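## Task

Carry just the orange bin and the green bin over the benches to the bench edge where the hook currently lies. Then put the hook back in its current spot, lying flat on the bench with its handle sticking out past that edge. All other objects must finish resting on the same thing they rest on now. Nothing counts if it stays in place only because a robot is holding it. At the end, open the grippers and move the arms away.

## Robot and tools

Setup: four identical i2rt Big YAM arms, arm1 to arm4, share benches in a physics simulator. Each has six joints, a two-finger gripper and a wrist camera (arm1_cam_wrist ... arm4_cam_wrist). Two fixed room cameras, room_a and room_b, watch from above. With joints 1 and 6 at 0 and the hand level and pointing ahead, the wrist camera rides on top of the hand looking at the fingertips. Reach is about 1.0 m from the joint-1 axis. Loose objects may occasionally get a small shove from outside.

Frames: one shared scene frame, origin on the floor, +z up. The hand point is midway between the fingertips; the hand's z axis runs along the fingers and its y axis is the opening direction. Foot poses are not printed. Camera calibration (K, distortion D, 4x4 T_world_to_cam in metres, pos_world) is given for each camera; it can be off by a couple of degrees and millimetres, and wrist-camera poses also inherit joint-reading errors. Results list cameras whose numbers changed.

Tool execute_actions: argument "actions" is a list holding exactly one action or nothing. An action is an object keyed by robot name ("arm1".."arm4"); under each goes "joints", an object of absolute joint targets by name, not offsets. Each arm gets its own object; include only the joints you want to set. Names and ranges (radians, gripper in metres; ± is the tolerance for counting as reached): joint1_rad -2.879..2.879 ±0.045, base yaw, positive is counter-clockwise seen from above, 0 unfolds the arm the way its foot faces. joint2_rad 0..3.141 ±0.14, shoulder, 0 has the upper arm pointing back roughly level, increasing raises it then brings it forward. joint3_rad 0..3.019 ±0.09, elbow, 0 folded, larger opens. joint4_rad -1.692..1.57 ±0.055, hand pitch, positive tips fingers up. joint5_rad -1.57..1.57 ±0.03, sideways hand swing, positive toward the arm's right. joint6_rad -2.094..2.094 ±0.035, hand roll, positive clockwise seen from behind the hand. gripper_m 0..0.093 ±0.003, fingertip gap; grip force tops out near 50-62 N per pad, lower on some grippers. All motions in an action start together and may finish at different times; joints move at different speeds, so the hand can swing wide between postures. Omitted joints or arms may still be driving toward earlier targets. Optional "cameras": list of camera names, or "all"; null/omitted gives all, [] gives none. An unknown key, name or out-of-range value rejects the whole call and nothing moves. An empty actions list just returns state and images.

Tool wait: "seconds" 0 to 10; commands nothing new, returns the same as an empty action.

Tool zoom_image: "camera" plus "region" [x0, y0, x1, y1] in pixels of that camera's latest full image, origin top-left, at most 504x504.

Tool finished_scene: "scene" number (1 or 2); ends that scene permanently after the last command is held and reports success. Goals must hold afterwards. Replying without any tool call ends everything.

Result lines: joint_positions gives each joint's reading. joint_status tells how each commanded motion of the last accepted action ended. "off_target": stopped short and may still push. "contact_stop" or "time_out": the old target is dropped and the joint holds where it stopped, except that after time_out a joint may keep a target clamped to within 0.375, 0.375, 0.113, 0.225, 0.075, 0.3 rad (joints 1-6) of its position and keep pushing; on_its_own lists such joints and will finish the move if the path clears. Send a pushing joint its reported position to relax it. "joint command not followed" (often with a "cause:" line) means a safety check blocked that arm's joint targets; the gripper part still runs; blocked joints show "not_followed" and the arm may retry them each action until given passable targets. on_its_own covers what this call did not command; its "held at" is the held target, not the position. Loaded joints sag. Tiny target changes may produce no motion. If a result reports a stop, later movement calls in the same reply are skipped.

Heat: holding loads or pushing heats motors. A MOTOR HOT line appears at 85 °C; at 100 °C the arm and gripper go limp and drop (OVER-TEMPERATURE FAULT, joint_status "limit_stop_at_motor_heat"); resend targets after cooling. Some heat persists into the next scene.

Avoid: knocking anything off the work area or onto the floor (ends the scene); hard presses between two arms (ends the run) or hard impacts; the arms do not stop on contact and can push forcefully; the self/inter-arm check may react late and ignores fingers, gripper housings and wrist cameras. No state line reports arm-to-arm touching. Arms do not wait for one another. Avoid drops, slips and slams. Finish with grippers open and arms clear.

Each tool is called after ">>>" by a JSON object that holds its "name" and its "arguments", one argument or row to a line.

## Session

>>> {"name": "execute_actions", "arguments": {
  "actions": []
}}

Scene clock: 0.00 s.
arm1.joint_positions: joint1_rad=-0.158 joint2_rad=+0.339 joint3_rad=+1.514 joint4_rad=-1.129 joint5_rad=+0.067 joint6_rad=+0.703 gripper_m=+0.095
arm1.joint_status: not commanded
arm1.hand: x=-0.4316 y=-1.1337 z=+1.4241 quat_wxyz=(-0.396, +0.188, -0.663, -0.607) (m; scene frame)
arm2.joint_positions: joint1_rad=-0.267 joint2_rad=+0.440 joint3_rad=+1.397 joint4_rad=-1.616 joint5_rad=+0.096 joint6_rad=+0.238 gripper_m=+0.094
arm2.joint_status: not commanded
arm2.hand: x=+0.4939 y=-1.0752 z=+1.2863 quat_wxyz=(-0.329, +0.477, -0.760, -0.294) (m; scene frame)
arm3.joint_positions: joint1_rad=-0.022 joint2_rad=+0.387 joint3_rad=+1.583 joint4_rad=-1.251 joint5_rad=-0.251 joint6_rad=-0.487 gripper_m=+0.094
arm3.joint_status: not commanded
arm3.hand: x=+0.5334 y=+1.1302 z=+1.4754 quat_wxyz=(-0.461, -0.258, -0.678, +0.511) (m; scene frame)
arm4.joint_positions: joint1_rad=+0.469 joint2_rad=+0.615 joint3_rad=+1.398 joint4_rad=-1.383 joint5_rad=-0.296 joint6_rad=-0.300 gripper_m=+0.094
arm4.joint_status: not commanded
arm4.hand: x=-0.3394 y=+1.0128 z=+1.3016 quat_wxyz=(-0.436, -0.297, -0.825, +0.203) (m; scene frame)
pictures: arm1_cam_wrist, arm2_cam_wrist, arm3_cam_wrist, arm4_cam_wrist, room_a, room_b
camera_calibration (this result's frames):
arm1_cam_wrist: T_world_to_cam=[[0.737839, -0.180708, -0.650337, 1.03711], [-0.663697, -0.369642, -0.650286, 0.226099], [-0.12288, 0.911433, -0.392671, 1.66579], [0, 0, 0, 1]] pos_world=[-0.410468, -1.24726, 1.47561]
arm2_cam_wrist: T_world_to_cam=[[0.923614, -0.360258, -0.130963, -0.675532], [-0.38285, -0.883954, -0.268425, -0.41006], [-0.0190628, 0.29806, -0.954357, 1.68537], [0, 0, 0, 1]] pos_world=[0.499067, -1.10818, 1.4099]
arm3_cam_wrist: T_world_to_cam=[[-0.815213, -0.359671, 0.453944, 0.173136], [-0.576335, 0.426446, -0.697124, 0.855244], [0.057153, -0.829928, -0.554935, 1.84811], [0, 0, 0, 1]] pos_world=[0.528424, 1.23136, 1.5432]
arm4_cam_wrist: T_world_to_cam=[[-0.671262, -0.736115, 0.0868431, 0.40608], [-0.710177, 0.605166, -0.359754, -0.380232], [0.212266, -0.303163, -0.928997, 1.70845], [0, 0, 0, 1]] pos_world=[-0.360091, 1.04696, 1.41509]
Images, in order (width x height): arm1_cam_wrist 896x504, arm2_cam_wrist 896x504, arm3_cam_wrist 896x504, arm4_cam_wrist 896x504, room_a 896x504, room_b 896x504.

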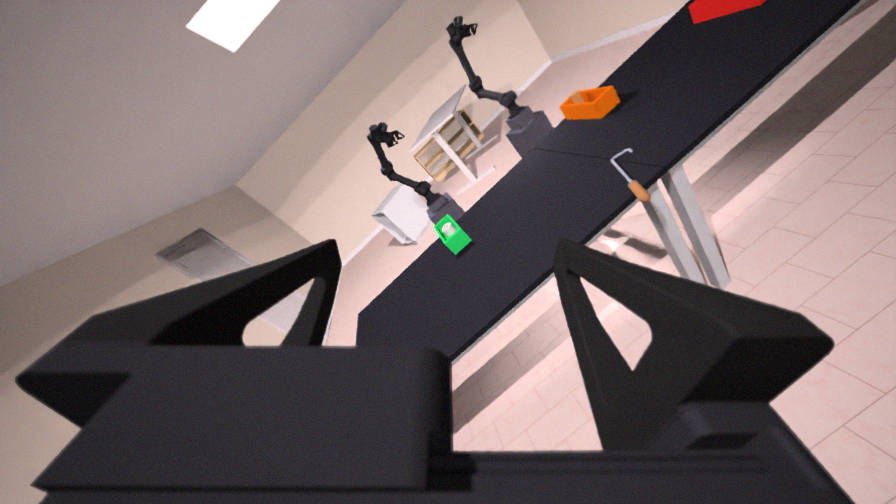

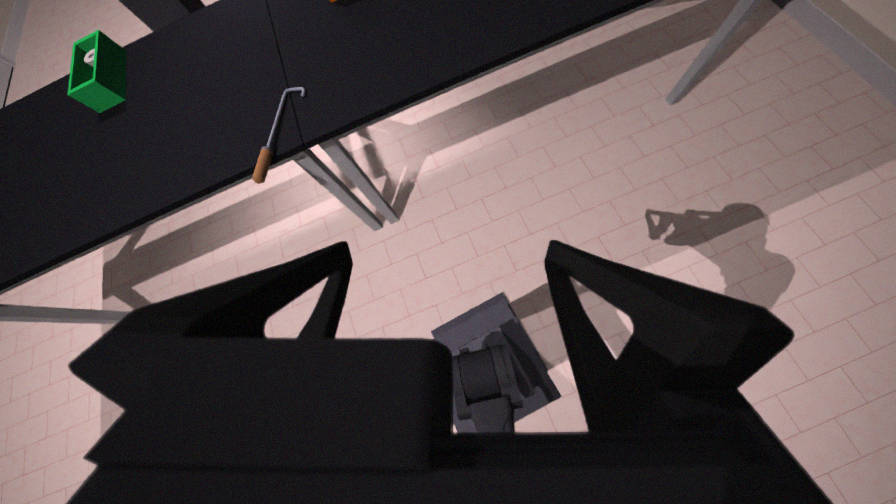

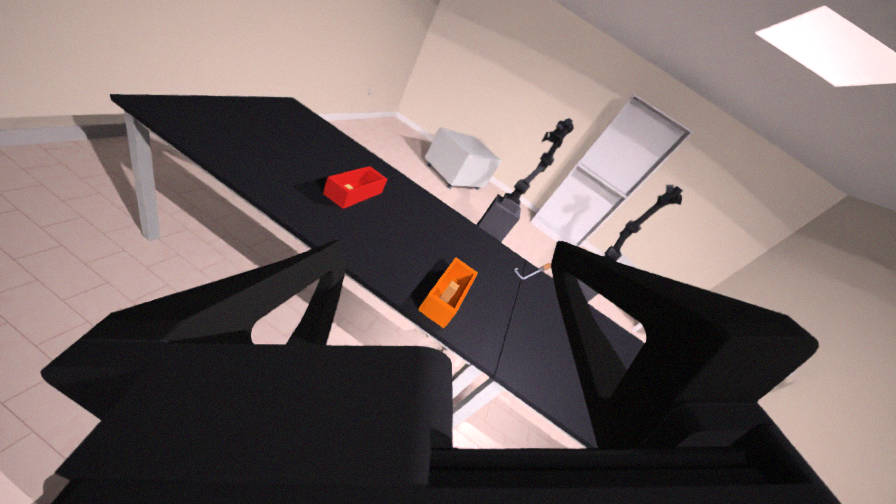

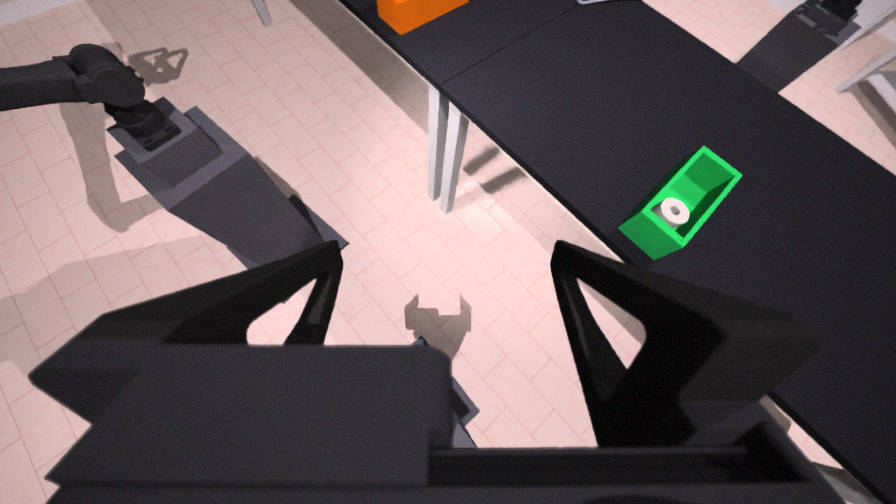

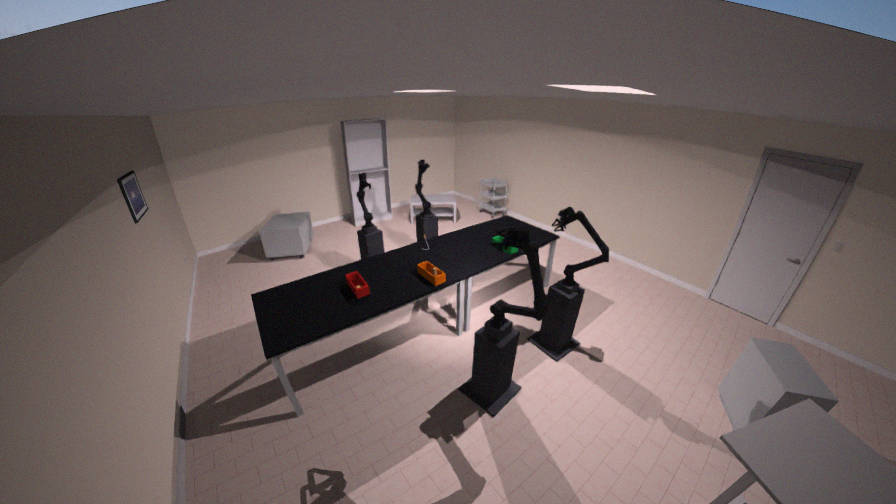

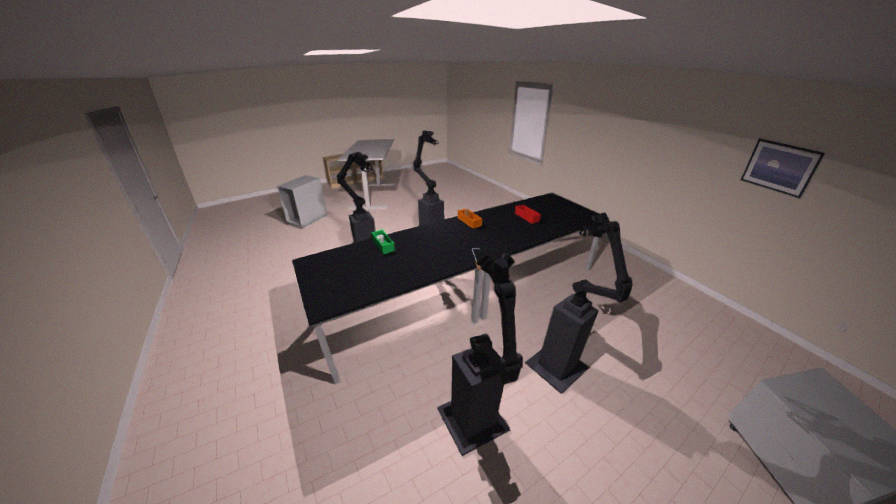

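>>> {"name": "zoom_image", "arguments": {
  "camera": "arm4_cam_wrist",
  "region": [560, 120, 780, 280]
}}

>>> {"name": "zoom_image", "arguments": {
  "camera": "arm3_cam_wrist",
  "region": [380, 230, 580, 390]
}}

>>> {"name": "zoom_image", "arguments": {
  "camera": "arm2_cam_wrist",
  "region": [200, 60, 380, 200]
}}

Region (560, 120, 780, 280) of arm4_cam_wrist's 896x504 image, scaled by 2.291, with more detail than that image has; it fills the top 367 rows of this view, and the rest is white.

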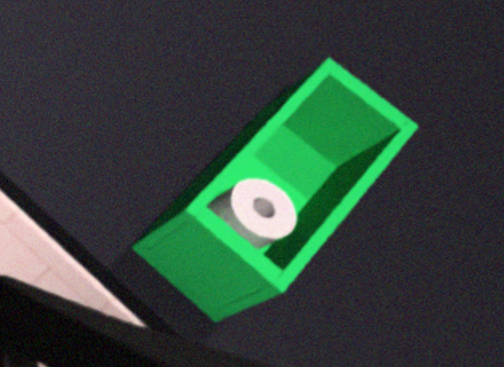

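Region (380, 230, 580, 390) of arm3_cam_wrist's 896x504 image, scaled by 2.520, with more detail than that image has; it fills the top 403 rows of this view, and the rest is white.

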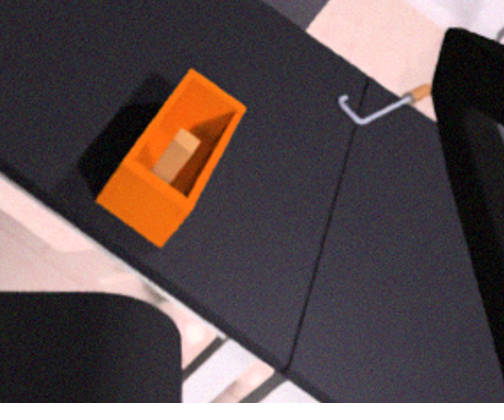

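Region (200, 60, 380, 200) of arm2_cam_wrist's 896x504 image, scaled by 2.800, with more detail than that image has.

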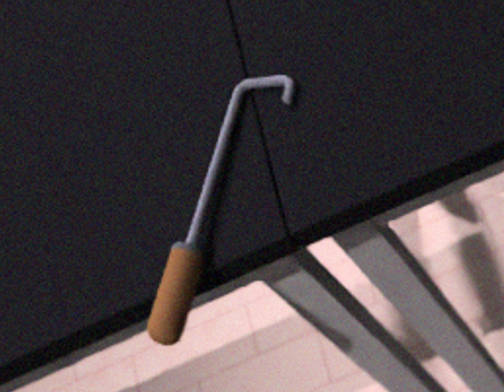

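>>> {"name": "execute_actions", "arguments": {
  "actions": [
    {"arm1":{"joints":{"joint1_rad":-0.575,"joint2_rad":2.31,"joint3_rad":1.84,"joint4_rad":0.58,"joint5_rad":-0.19,"joint6_rad":0.0,"gripper_m":0.08}},"arm2":{"joints":{"joint1_rad":-0.1,"joint2_rad":1.5,"joint3_rad":1.3,"joint4_rad":-0.2,"joint5_rad":0.0,"joint6_rad":0.0,"gripper_m":0.08}},"arm3":{"joints":{"joint1_rad":-0.116,"joint2_rad":1.97,"joint3_rad":0.76,"joint4_rad":0.97,"joint5_rad":0.0,"joint6_rad":0.0,"gripper_m":0.06}},"arm4":{"joints":{"joint1_rad":0.0,"joint2_rad":1.87,"joint3_rad":0.80,"joint4_rad":0.82,"joint5_rad":0.0,"joint6_rad":0.0,"gripper_m":0.06}}}
  ],
  "cameras": ["arm1_cam_wrist","arm2_cam_wrist","arm3_cam_wrist","arm4_cam_wrist"]
}}

Scene clock: 60.73 s.
arm1.joint_positions: joint1_rad=-0.567 joint2_rad=+2.296 joint3_rad=+1.830 joint4_rad=+0.562 joint5_rad=-0.188 joint6_rad=+0.007 gripper_m=+0.080
arm1.joint_status: all done
arm1.hand: x=+0.0534 y=-0.4602 z=+0.9615 quat_wxyz=(-0.629, +0.355, -0.570, -0.392) (m; scene frame)
arm2.joint_positions: joint1_rad=-0.104 joint2_rad=+1.495 joint3_rad=+1.295 joint4_rad=-0.225 joint5_rad=+0.004 joint6_rad=+0.012 gripper_m=+0.080
arm2.joint_status: all done
arm2.hand: x=+0.4581 y=-0.5335 z=+1.1064 quat_wxyz=(-0.381, +0.589, -0.599, -0.385) (m; scene frame)
arm3.joint_positions: joint1_rad=-0.108 joint2_rad=+1.970 joint3_rad=+0.747 joint4_rad=+0.936 joint5_rad=-0.002 joint6_rad=-0.014 gripper_m=+0.060
arm3.joint_status: all done
arm3.hand: x=+0.5018 y=+0.6035 z=+0.8212 quat_wxyz=(-0.428, -0.552, -0.580, +0.419) (m; scene frame)
arm4.joint_positions: joint1_rad=+0.001 joint2_rad=+1.869 joint3_rad=+0.792 joint4_rad=+0.799 joint5_rad=-0.003 joint6_rad=-0.009 gripper_m=+0.060
arm4.joint_status: all done
arm4.hand: x=-0.4952 y=+0.5795 z=+0.8267 quat_wxyz=(-0.417, -0.576, -0.555, +0.431) (m; scene frame)
pictures: arm1_cam_wrist, arm2_cam_wrist, arm3_cam_wrist, arm4_cam_wrist
camera_calibration (this result's frames):
arm1_cam_wrist: T_world_to_cam=[[0.903435, -0.428662, 0.00736804, -0.25524], [-0.209116, -0.455601, -0.865274, 0.639044], [0.374266, 0.780178, -0.501246, 0.947285], [0, 0, 0, 1]] pos_world=[0.00969077, -0.557314, 1.02965]
arm2_cam_wrist: T_world_to_cam=[[0.999958, 0.00366914, -0.0083419, -0.44736], [-0.000873113, -0.872584, -0.488463, 0.0814114], [-0.00907125, 0.48845, -0.872545, 1.35808], [0, 0, 0, 1]] pos_world=[0.459732, -0.590676, 1.22102]
arm3_cam_wrist: T_world_to_cam=[[-0.998447, -0.055086, 0.00826158, 0.529038], [-0.0480411, 0.776537, -0.628238, 0.0726393], [0.0281917, -0.62766, -0.777977, 1.12544], [0, 0, 0, 1]] pos_world=[0.499978, 0.679127, 0.916828]
arm4_cam_wrist: T_world_to_cam=[[-0.999022, 0.0436613, 0.00700145, -0.524404], [0.0303894, 0.792932, -0.608552, 0.064068], [-0.0321218, -0.607744, -0.793483, 1.11246], [0, 0, 0, 1]] pos_world=[-0.490104, 0.648185, 0.925378]
Images, in order (width x height): arm1_cam_wrist 896x504, arm2_cam_wrist 896x504, arm3_cam_wrist 896x504, arm4_cam_wrist 896x504.

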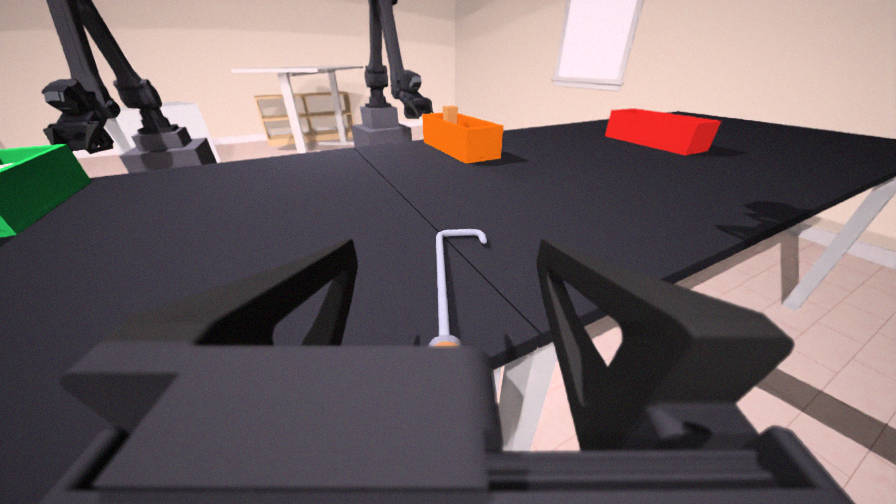

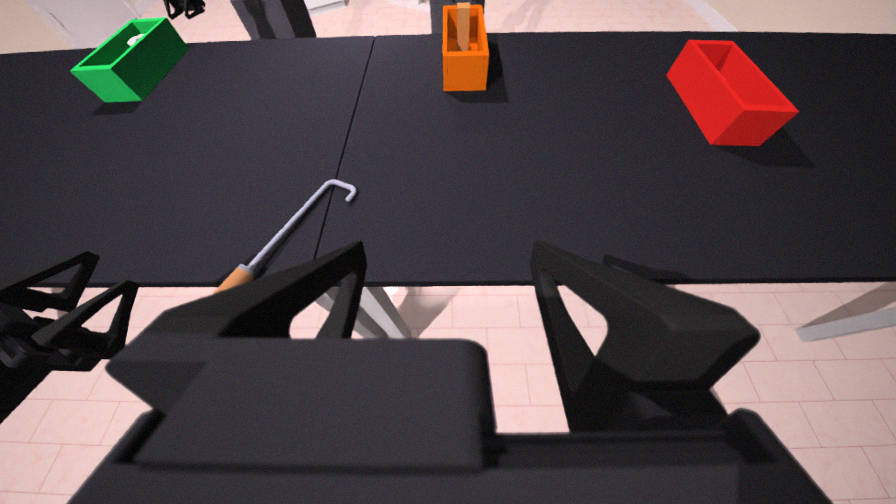

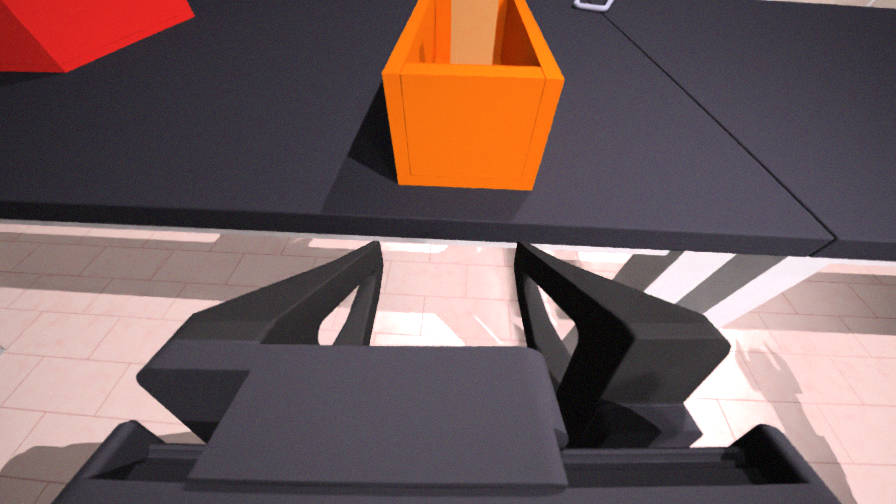

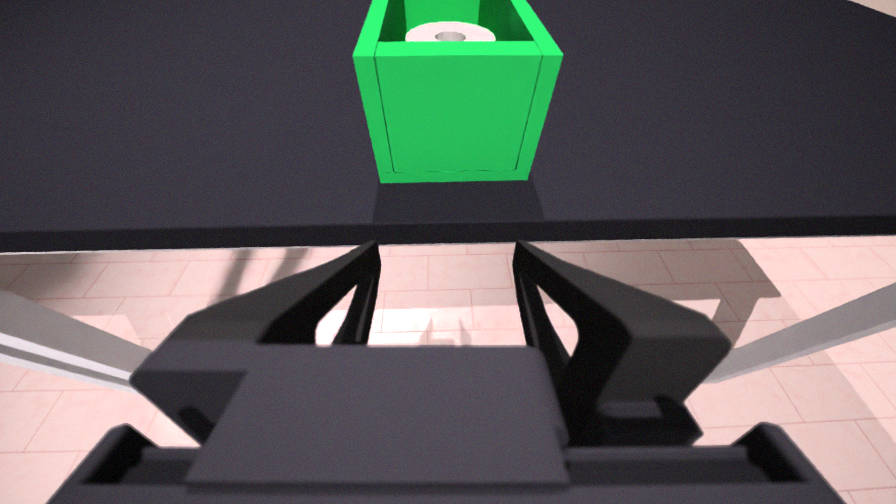

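>>> {"name": "execute_actions", "arguments": {
  "actions": [
    {"arm1":{"joints":{"joint1_rad":-0.585,"joint2_rad":2.49,"joint3_rad":2.0,"joint5_rad":-0.245,"gripper_m":0.075}},"arm3":{"joints":{"joint1_rad":-0.13,"joint2_rad":2.085,"joint3_rad":1.06,"joint4_rad":0.745}},"arm4":{"joints":{"joint2_rad":2.01,"joint3_rad":1.085,"joint4_rad":0.64}}}
  ],
  "cameras": ["arm1_cam_wrist"]
}}

Scene clock: 101.10 s.
arm1.joint_positions: joint1_rad=-0.577 joint2_rad=+2.480 joint3_rad=+1.957 joint4_rad=+0.566 joint5_rad=-0.242 joint6_rad=+0.007 gripper_m=+0.075
arm1.joint_status: all done
arm1.hand: x=+0.0694 y=-0.4375 z=+0.8711 quat_wxyz=(-0.604, +0.376, -0.579, -0.398) (m; scene frame)
arm2.joint_positions: joint1_rad=-0.104 joint2_rad=+1.495 joint3_rad=+1.295 joint4_rad=-0.225 joint5_rad=+0.004 joint6_rad=+0.012 gripper_m=+0.080
arm2.joint_status: not commanded
arm2.hand: x=+0.4581 y=-0.5335 z=+1.1064 quat_wxyz=(-0.381, +0.589, -0.599, -0.385) (m; scene frame)
arm3.joint_positions: joint1_rad=-0.119 joint2_rad=+2.093 joint3_rad=+1.033 joint4_rad=+0.764 joint5_rad=-0.002 joint6_rad=-0.014 gripper_m=+0.060
arm3.joint_status: all done
arm3.hand: x=+0.4973 y=+0.5096 z=+0.8167 quat_wxyz=(-0.423, -0.557, -0.579, +0.419) (m; scene frame)
arm4.joint_positions: joint1_rad=+0.001 joint2_rad=+2.013 joint3_rad=+1.052 joint4_rad=+0.650 joint5_rad=-0.003 joint6_rad=-0.009 gripper_m=+0.060
arm4.joint_status: all done
arm4.hand: x=-0.4983 y=+0.4969 z=+0.8125 quat_wxyz=(-0.408, -0.583, -0.562, +0.421) (m; scene frame)
pictures: arm1_cam_wrist
camera_calibration (this result's frames):
arm1_cam_wrist: T_world_to_cam=[[0.921781, -0.387712, -0.000397007, -0.235865], [-0.211351, -0.501626, -0.838869, 0.531541], [0.32504, 0.773337, -0.544333, 0.916294], [0, 0, 0, 1]] pos_world=[0.0319247, -0.533417, 0.944569]
Images, in order (width x height): arm1_cam_wrist 896x504.

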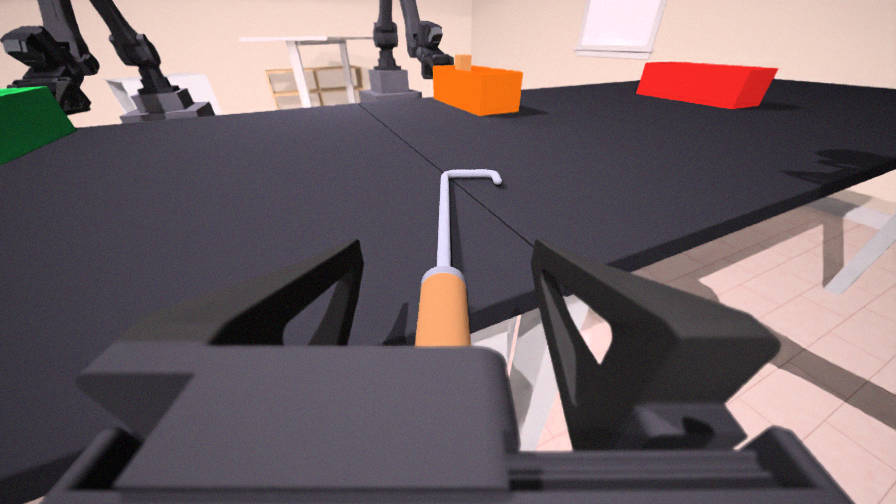

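>>> {"name": "execute_actions", "arguments": {
  "actions": [
    {"arm1":{"joints":{"joint2_rad":2.55,"gripper_m":0.06}},"arm3":{"joints":{"joint2_rad":2.215,"joint3_rad":1.30,"joint4_rad":0.635}},"arm4":{"joints":{"joint2_rad":2.122,"joint3_rad":1.33,"joint4_rad":0.52}}}
  ],
  "cameras": ["arm1_cam_wrist","arm2_cam_wrist"]
}}

Scene clock: 111.93 s.
arm1.joint_positions: joint1_rad=-0.577 joint2_rad=+2.519 joint3_rad=+1.957 joint4_rad=+0.566 joint5_rad=-0.242 joint6_rad=+0.007 gripper_m=+0.060
arm1.joint_status: all done
arm1.hand: x=+0.0687 y=-0.4378 z=+0.8356 quat_wxyz=(-0.591, +0.381, -0.592, -0.394) (m; scene frame)
arm2.joint_positions: joint1_rad=-0.104 joint2_rad=+1.495 joint3_rad=+1.295 joint4_rad=-0.225 joint5_rad=+0.004 joint6_rad=+0.012 gripper_m=+0.080
arm2.joint_status: not commanded
arm2.hand: x=+0.4581 y=-0.5335 z=+1.1064 quat_wxyz=(-0.381, +0.589, -0.599, -0.385) (m; scene frame)
arm3.joint_positions: joint1_rad=-0.119 joint2_rad=+2.218 joint3_rad=+1.255 joint4_rad=+0.650 joint5_rad=-0.001 joint6_rad=-0.014 gripper_m=+0.060
arm3.joint_status: all done
arm3.hand: x=+0.4985 y=+0.4445 z=+0.7995 quat_wxyz=(-0.418, -0.561, -0.582, +0.414) (m; scene frame)
arm4.joint_positions: joint1_rad=+0.001 joint2_rad=+2.126 joint3_rad=+1.287 joint4_rad=+0.527 joint5_rad=-0.003 joint6_rad=-0.009 gripper_m=+0.060
arm4.joint_status: all done
arm4.hand: x=-0.5011 y=+0.4269 z=+0.8134 quat_wxyz=(-0.408, -0.583, -0.563, +0.421) (m; scene frame)
pictures: arm1_cam_wrist, arm2_cam_wrist
camera_calibration (this result's frames):
arm1_cam_wrist: T_world_to_cam=[[0.921825, -0.387482, -0.00983875, -0.227341], [-0.230434, -0.527442, -0.817744, 0.47383], [0.311672, 0.756084, -0.575498, 0.916846], [0, 0, 0, 1]] pos_world=[0.0329999, -0.531386, 0.912878]
arm2_cam_wrist: T_world_to_cam=[[0.999958, 0.00366914, -0.0083419, -0.44736], [-0.000873113, -0.872584, -0.488463, 0.0814114], [-0.00907125, 0.48845, -0.872545, 1.35808], [0, 0, 0, 1]] pos_world=[0.459732, -0.590676, 1.22102]
Images, in order (width x height): arm1_cam_wrist 896x504, arm2_cam_wrist 896x504.

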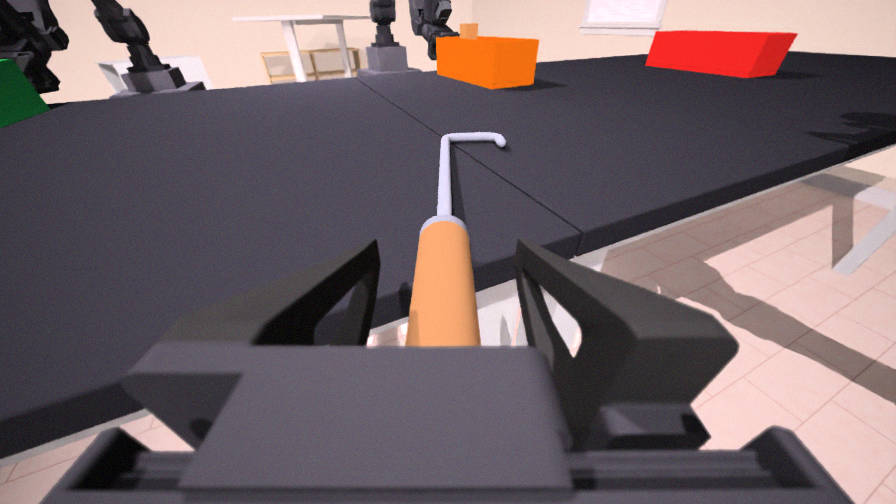

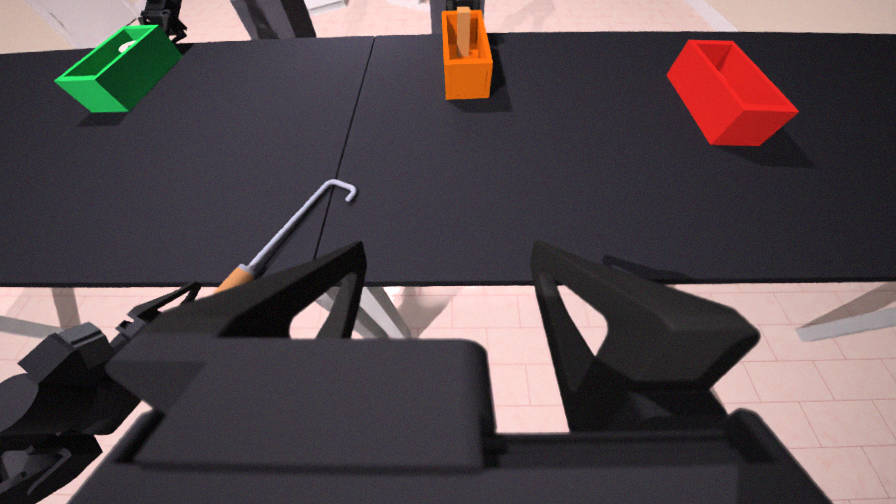

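>>> {"name": "execute_actions", "arguments": {
  "actions": [
    {"arm1":{"joints":{"joint2_rad":2.58}},"arm3":{"joints":{"joint2_rad":2.335,"joint3_rad":1.585,"joint4_rad":0.485}},"arm4":{"joints":{"joint2_rad":2.256,"joint3_rad":1.612,"joint4_rad":0.385}}}
  ],
  "cameras": ["arm1_cam_wrist","arm2_cam_wrist"]
}}

Scene clock: 116.80 s.
arm1.joint_positions: joint1_rad=-0.577 joint2_rad=+2.545 joint3_rad=+1.957 joint4_rad=+0.566 joint5_rad=-0.242 joint6_rad=+0.007 gripper_m=+0.060
arm1.joint_status: all done
arm1.hand: x=+0.0677 y=-0.4386 z=+0.8120 quat_wxyz=(-0.582, +0.384, -0.601, -0.391) (m; scene frame)
arm2.joint_positions: joint1_rad=-0.104 joint2_rad=+1.495 joint3_rad=+1.295 joint4_rad=-0.225 joint5_rad=+0.004 joint6_rad=+0.012 gripper_m=+0.080
arm2.joint_status: not commanded
arm2.hand: x=+0.4581 y=-0.5335 z=+1.1064 quat_wxyz=(-0.381, +0.589, -0.599, -0.385) (m; scene frame)
arm3.joint_positions: joint1_rad=-0.119 joint2_rad=+2.341 joint3_rad=+1.539 joint4_rad=+0.500 joint5_rad=-0.001 joint6_rad=-0.014 gripper_m=+0.060
arm3.joint_status: all done
arm3.hand: x=+0.5002 y=+0.3666 z=+0.8041 quat_wxyz=(-0.421, -0.559, -0.580, +0.417) (m; scene frame)
arm4.joint_positions: joint1_rad=+0.001 joint2_rad=+2.260 joint3_rad=+1.561 joint4_rad=+0.392 joint5_rad=-0.003 joint6_rad=-0.009 gripper_m=+0.060
arm4.joint_status: all done
arm4.hand: x=-0.5040 y=+0.3535 z=+0.8158 quat_wxyz=(-0.409, -0.582, -0.562, +0.422) (m; scene frame)
pictures: arm1_cam_wrist, arm2_cam_wrist
camera_calibration (this result's frames):
arm1_cam_wrist: T_world_to_cam=[[0.92173, -0.387487, -0.0163889, -0.22169], [-0.243055, -0.544203, -0.802974, 0.435374], [0.302223, 0.744108, -0.595789, 0.916013], [0, 0, 0, 1]] pos_world=[0.0333178, -0.530583, 0.891711]
arm2_cam_wrist: T_world_to_cam=[[0.999958, 0.00366914, -0.0083419, -0.44736], [-0.000873113, -0.872584, -0.488463, 0.0814114], [-0.00907125, 0.48845, -0.872545, 1.35808], [0, 0, 0, 1]] pos_world=[0.459732, -0.590676, 1.22102]
Images, in order (width x height): arm1_cam_wrist 896x504, arm2_cam_wrist 896x504.

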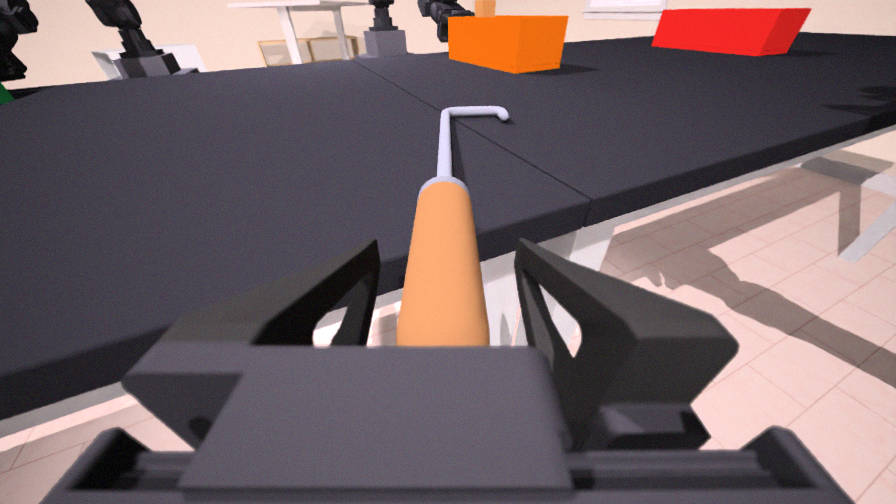

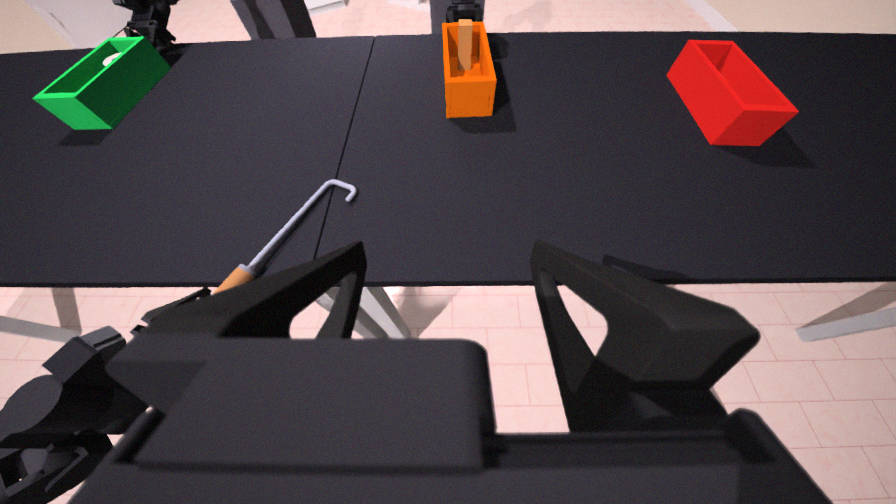

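>>> {"name": "execute_actions", "arguments": {
  "actions": [
    {"arm1":{"joints":{"gripper_m":0.0}},"arm3":{"joints":{"joint2_rad":2.485,"joint3_rad":1.905,"joint4_rad":0.31}},"arm4":{"joints":{"joint2_rad":2.42,"joint3_rad":1.95,"joint4_rad":0.21}}}
  ],
  "cameras": ["arm1_cam_wrist","arm2_cam_wrist"]
}}

Scene clock: 121.60 s.
arm1.joint_positions: joint1_rad=-0.577 joint2_rad=+2.545 joint3_rad=+1.957 joint4_rad=+0.566 joint5_rad=-0.243 joint6_rad=+0.005 gripper_m=+0.031
arm1.joint_status: gripper_m off_target (ended at +0.031, target +0.000)
arm1.hand: x=+0.0675 y=-0.4385 z=+0.8120 quat_wxyz=(-0.582, +0.385, -0.600, -0.391) (m; scene frame)
arm2.joint_positions: joint1_rad=-0.104 joint2_rad=+1.495 joint3_rad=+1.295 joint4_rad=-0.225 joint5_rad=+0.004 joint6_rad=+0.012 gripper_m=+0.080
arm2.joint_status: not commanded
arm2.hand: x=+0.4581 y=-0.5335 z=+1.1064 quat_wxyz=(-0.381, +0.589, -0.599, -0.385) (m; scene frame)
arm3.joint_positions: joint1_rad=-0.119 joint2_rad=+2.491 joint3_rad=+1.852 joint4_rad=+0.325 joint5_rad=-0.001 joint6_rad=-0.012 gripper_m=+0.060
arm3.joint_status: all done
arm3.hand: x=+0.5017 y=+0.2964 z=+0.7992 quat_wxyz=(-0.418, -0.562, -0.582, +0.414) (m; scene frame)
arm4.joint_positions: joint1_rad=+0.001 joint2_rad=+2.418 joint3_rad=+1.895 joint4_rad=+0.218 joint5_rad=-0.004 joint6_rad=-0.006 gripper_m=+0.060
arm4.joint_status: all done
arm4.hand: x=-0.5070 y=+0.2793 z=+0.8217 quat_wxyz=(-0.411, -0.583, -0.560, +0.422) (m; scene frame)
pictures: arm1_cam_wrist, arm2_cam_wrist
camera_calibration (this result's frames):
arm1_cam_wrist: T_world_to_cam=[[0.922351, -0.386067, -0.0148876, -0.222066], [-0.241098, -0.545042, -0.802995, 0.434893], [0.301895, 0.744232, -0.5958, 0.916096], [0, 0, 0, 1]] pos_world=[0.0331094, -0.530486, 0.89172]
arm2_cam_wrist: T_world_to_cam=[[0.999958, 0.00366914, -0.0083419, -0.44736], [-0.000873113, -0.872584, -0.488463, 0.0814114], [-0.00907125, 0.48845, -0.872545, 1.35808], [0, 0, 0, 1]] pos_world=[0.459732, -0.590676, 1.22102]
Images, in order (width x height): arm1_cam_wrist 896x504, arm2_cam_wrist 896x504.

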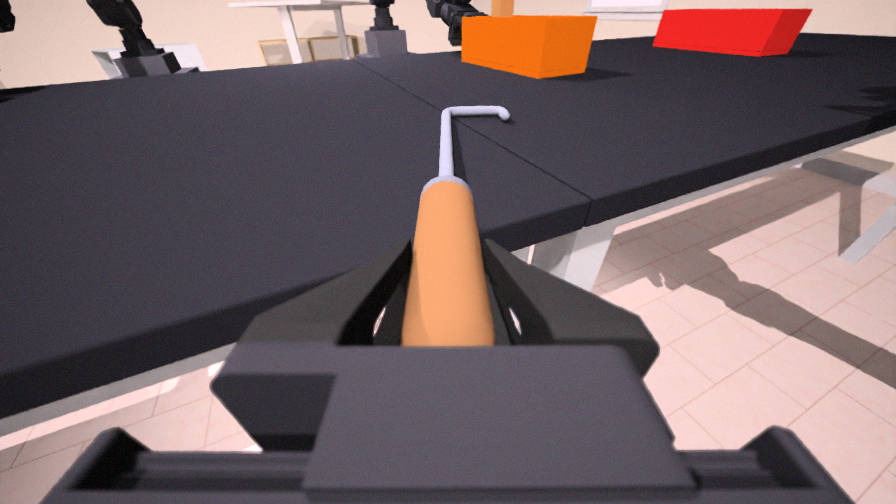

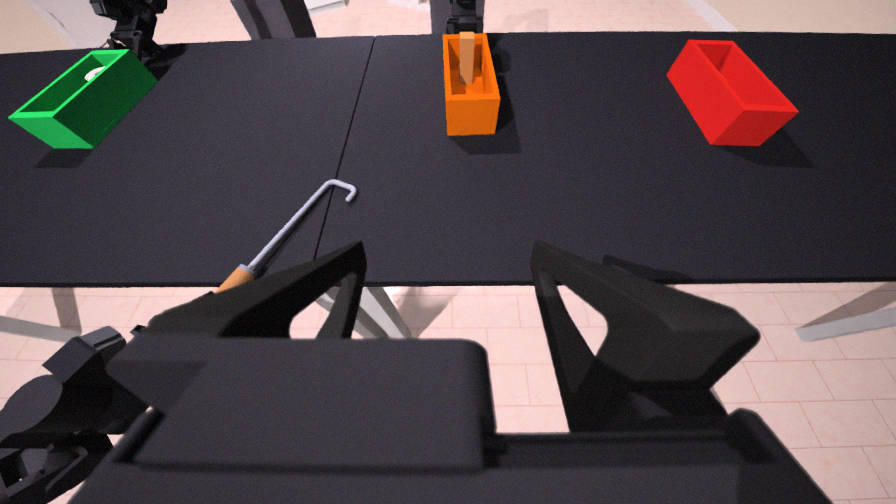

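>>> {"name": "execute_actions", "arguments": {
  "actions": [
    {"arm1":{"joints":{"joint2_rad":2.47,"joint6_rad":0.88}},"arm3":{"joints":{"joint2_rad":2.655,"joint3_rad":2.28,"joint4_rad":0.12}},"arm4":{"joints":{"joint2_rad":2.62,"joint3_rad":2.345,"joint4_rad":0.015}}}
  ],
  "cameras": ["arm1_cam_wrist","arm2_cam_wrist"]
}}

Scene clock: 128.77 s.
arm1.joint_positions: joint1_rad=-0.583 joint2_rad=+2.503 joint3_rad=+1.957 joint4_rad=+0.566 joint5_rad=-0.241 joint6_rad=+0.858 gripper_m=+0.031
arm1.joint_status: all done
arm1.hand: x=+0.0741 y=-0.4411 z=+0.8498 quat_wxyz=(-0.382, +0.100, -0.691, -0.605) (m; scene frame)
arm2.joint_positions: joint1_rad=-0.104 joint2_rad=+1.495 joint3_rad=+1.295 joint4_rad=-0.225 joint5_rad=+0.004 joint6_rad=+0.012 gripper_m=+0.080
arm2.joint_status: not commanded
arm2.hand: x=+0.4581 y=-0.5335 z=+1.1064 quat_wxyz=(-0.381, +0.589, -0.599, -0.385) (m; scene frame)
arm3.joint_positions: joint1_rad=-0.119 joint2_rad=+2.655 joint3_rad=+2.223 joint4_rad=+0.135 joint5_rad=-0.002 joint6_rad=-0.005 gripper_m=+0.060
arm3.joint_status: all done
arm3.hand: x=+0.5031 y=+0.2308 z=+0.8129 quat_wxyz=(-0.425, -0.560, -0.576, +0.417) (m; scene frame)
arm4.joint_positions: joint1_rad=+0.001 joint2_rad=+2.614 joint3_rad=+2.282 joint4_rad=+0.022 joint5_rad=-0.004 joint6_rad=-0.002 gripper_m=+0.060
arm4.joint_status: all done
arm4.hand: x=-0.5094 y=+0.2168 z=+0.8182 quat_wxyz=(-0.410, -0.585, -0.560, +0.420) (m; scene frame)
pictures: arm1_cam_wrist, arm2_cam_wrist
camera_calibration (this result's frames):
arm1_cam_wrist: T_world_to_cam=[[0.610498, -0.236968, -0.755737, 0.489839], [-0.788407, -0.272838, -0.551339, 0.412237], [-0.0755442, 0.932419, -0.353394, 0.843538], [0, 0, 0, 1]] pos_world=[0.0896892, -0.557982, 0.895573]
arm2_cam_wrist: T_world_to_cam=[[0.999958, 0.00366914, -0.0083419, -0.44736], [-0.000873113, -0.872584, -0.488463, 0.0814114], [-0.00907125, 0.48845, -0.872545, 1.35808], [0, 0, 0, 1]] pos_world=[0.459732, -0.590676, 1.22102]
Images, in order (width x height): arm1_cam_wrist 896x504, arm2_cam_wrist 896x504.

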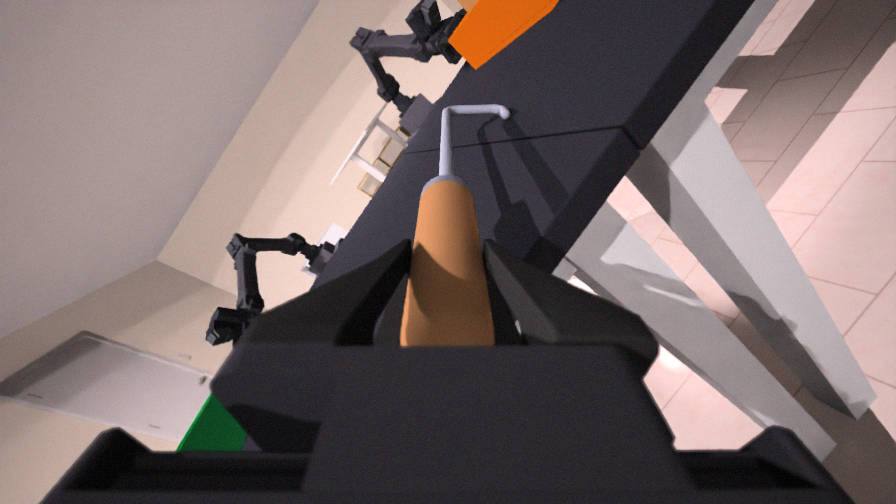

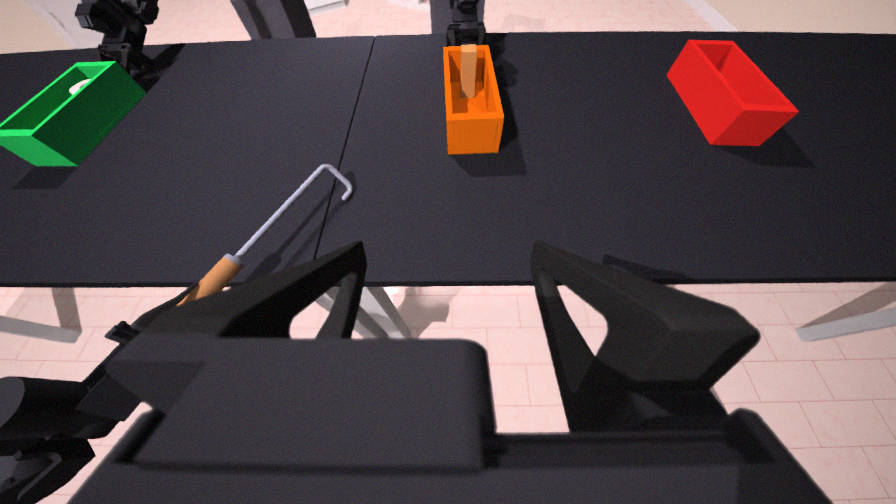

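>>> {"name": "execute_actions", "arguments": {
  "actions": [
    {"arm1":{"joints":{"joint2_rad":2.42,"joint6_rad":1.6}},"arm3":{"joints":{"joint2_rad":1.8,"joint3_rad":1.35,"joint4_rad":0.45}},"arm4":{"joints":{"joint2_rad":1.8,"joint3_rad":1.35,"joint4_rad":0.45}}}
  ],
  "cameras": ["arm1_cam_wrist","arm3_cam_wrist","arm4_cam_wrist"]
}}

Scene clock: 140.90 s.
arm1.joint_positions: joint1_rad=-0.583 joint2_rad=+2.473 joint3_rad=+1.957 joint4_rad=+0.565 joint5_rad=-0.243 joint6_rad=+1.584 gripper_m=+0.031
arm1.joint_status: all done
arm1.hand: x=+0.0742 y=-0.4410 z=+0.8766 quat_wxyz=(-0.146, -0.146, -0.673, -0.710) (m; scene frame)
arm2.joint_positions: joint1_rad=-0.104 joint2_rad=+1.495 joint3_rad=+1.295 joint4_rad=-0.225 joint5_rad=+0.004 joint6_rad=+0.012 gripper_m=+0.080
arm2.joint_status: not commanded
arm2.hand: x=+0.4581 y=-0.5335 z=+1.1064 quat_wxyz=(-0.381, +0.589, -0.599, -0.385) (m; scene frame)
arm3.joint_positions: joint1_rad=-0.119 joint2_rad=+1.803 joint3_rad=+1.340 joint4_rad=+0.437 joint5_rad=-0.002 joint6_rad=-0.005 gripper_m=+0.060
arm3.joint_status: all done
arm3.hand: x=+0.4987 y=+0.4384 z=+1.1035 quat_wxyz=(-0.498, -0.499, -0.514, +0.489) (m; scene frame)
arm4.joint_positions: joint1_rad=+0.001 joint2_rad=+1.810 joint3_rad=+1.346 joint4_rad=+0.451 joint5_rad=-0.004 joint6_rad=-0.002 gripper_m=+0.060
arm4.joint_status: all done
arm4.hand: x=-0.5035 y=+0.4285 z=+1.0648 quat_wxyz=(-0.488, -0.516, -0.494, +0.502) (m; scene frame)
pictures: arm1_cam_wrist, arm3_cam_wrist, arm4_cam_wrist
camera_calibration (this result's frames):
arm1_cam_wrist: T_world_to_cam=[[0.0215102, 0.0615965, -0.997869, 0.89768], [-0.978463, -0.20366, -0.0336634, 0.0178614], [-0.205299, 0.977102, 0.0558891, 0.5234], [0, 0, 0, 1]] pos_world=[0.105621, -0.563071, 0.867116]
arm3_cam_wrist: T_world_to_cam=[[-0.999163, -0.0406948, 0.00412282, 0.513149], [-0.0273053, 0.588558, -0.807994, 0.648426], [0.0304546, -0.80743, -0.589177, 1.11085], [0, 0, 0, 1]] pos_world=[0.496595, 0.536176, 1.17629]
arm4_cam_wrist: T_world_to_cam=[[-0.998875, 0.0473942, -0.00185165, -0.519889], [0.0302517, 0.606541, -0.794476, 0.60666], [-0.0365305, -0.793638, -0.607292, 1.08856], [0, 0, 0, 1]] pos_world=[-0.497891, 0.520594, 1.14209]
Images, in order (width x height): arm1_cam_wrist 896x504, arm3_cam_wrist 896x504, arm4_cam_wrist 896x504.

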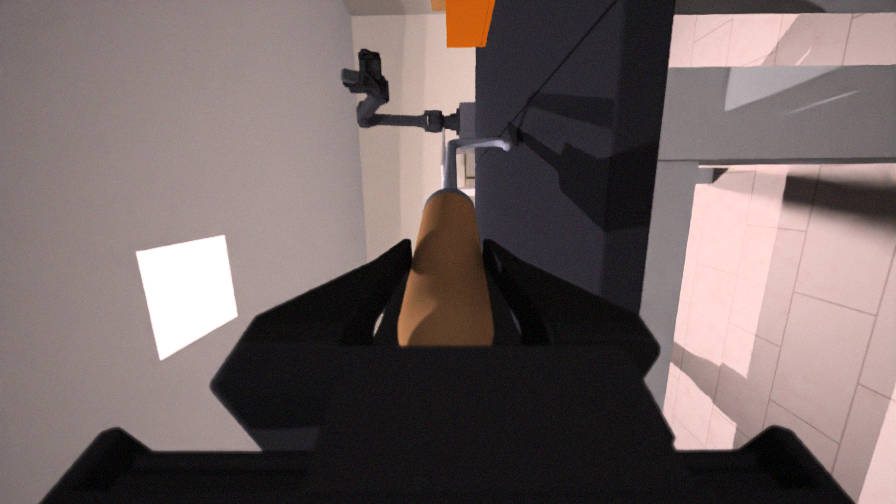

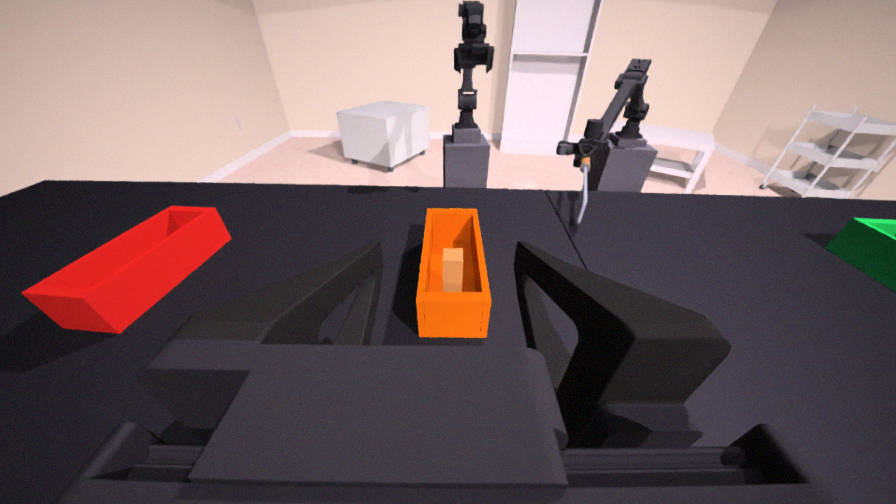

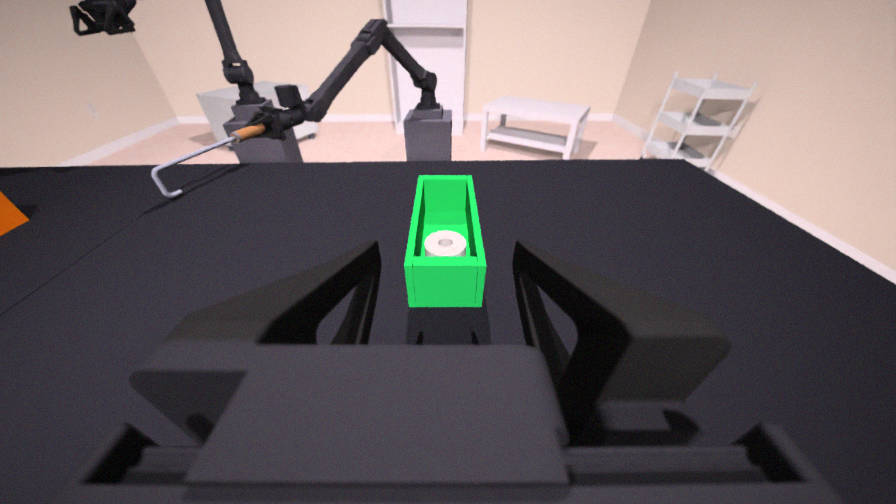

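>>> {"name": "execute_actions", "arguments": {
  "actions": [
    {"arm1":{"joints":{"joint1_rad":0.16,"joint2_rad":2.2,"joint5_rad":0.185}}}
  ],
  "cameras": ["arm1_cam_wrist","arm4_cam_wrist"]
}}

Scene clock: 160.50 s.
arm1.joint_positions: joint1_rad=+0.166 joint2_rad=+2.218 joint3_rad=+1.960 joint4_rad=+0.546 joint5_rad=+0.183 joint6_rad=+1.561 gripper_m=+0.030
arm1.joint_status: all done
arm1.hand: x=-0.5132 y=-0.3000 z=+1.1105 quat_wxyz=(-0.021, -0.047, -0.596, -0.802) (m; scene frame)
arm2.joint_positions: joint1_rad=-0.104 joint2_rad=+1.495 joint3_rad=+1.295 joint4_rad=-0.225 joint5_rad=+0.004 joint6_rad=+0.012 gripper_m=+0.080
arm2.joint_status: not commanded
arm2.hand: x=+0.4581 y=-0.5335 z=+1.1064 quat_wxyz=(-0.381, +0.589, -0.599, -0.385) (m; scene frame)
arm3.joint_positions: joint1_rad=-0.119 joint2_rad=+1.803 joint3_rad=+1.340 joint4_rad=+0.437 joint5_rad=-0.002 joint6_rad=-0.005 gripper_m=+0.060
arm3.joint_status: not commanded
arm3.hand: x=+0.4987 y=+0.4384 z=+1.1035 quat_wxyz=(-0.498, -0.499, -0.514, +0.489) (m; scene frame)
arm4.joint_positions: joint1_rad=+0.001 joint2_rad=+1.810 joint3_rad=+1.346 joint4_rad=+0.451 joint5_rad=-0.004 joint6_rad=-0.002 gripper_m=+0.060
arm4.joint_status: not commanded
arm4.hand: x=-0.5035 y=+0.4285 z=+1.0648 quat_wxyz=(-0.488, -0.516, -0.494, +0.502) (m; scene frame)
pictures: arm1_cam_wrist, arm4_cam_wrist
camera_calibration (this result's frames):
arm1_cam_wrist: T_world_to_cam=[[-0.015748, 0.302011, -0.953174, 1.13843], [-0.866587, -0.479662, -0.137663, -0.43016], [-0.498777, 0.823841, 0.269273, -0.18161], [0, 0, 0, 1]] pos_world=[-0.445426, -0.400531, 1.07481]
arm4_cam_wrist: T_world_to_cam=[[-0.998875, 0.0473942, -0.00185165, -0.519889], [0.0302517, 0.606541, -0.794476, 0.60666], [-0.0365305, -0.793638, -0.607292, 1.08856], [0, 0, 0, 1]] pos_world=[-0.497891, 0.520594, 1.14209]
Images, in order (width x height): arm1_cam_wrist 896x504, arm4_cam_wrist 896x504.

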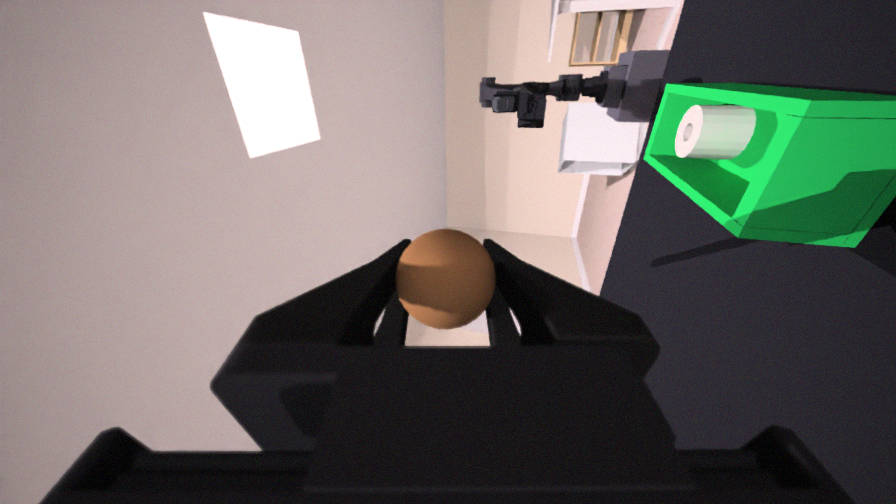

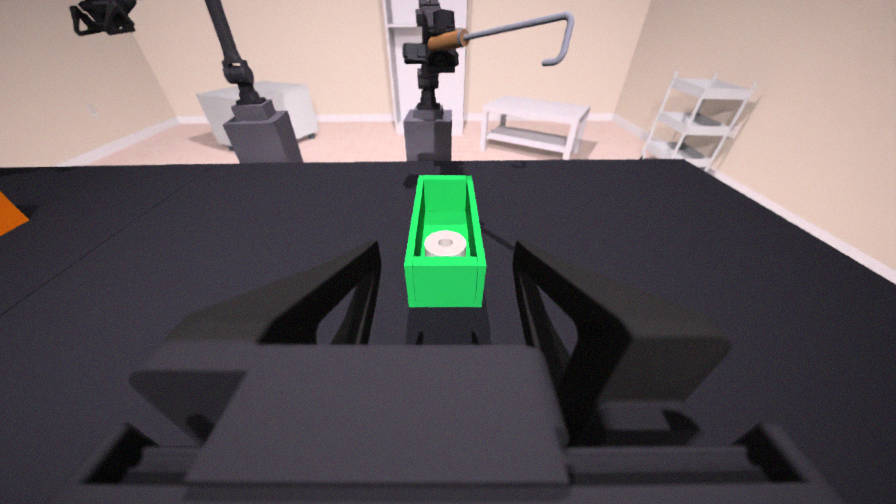

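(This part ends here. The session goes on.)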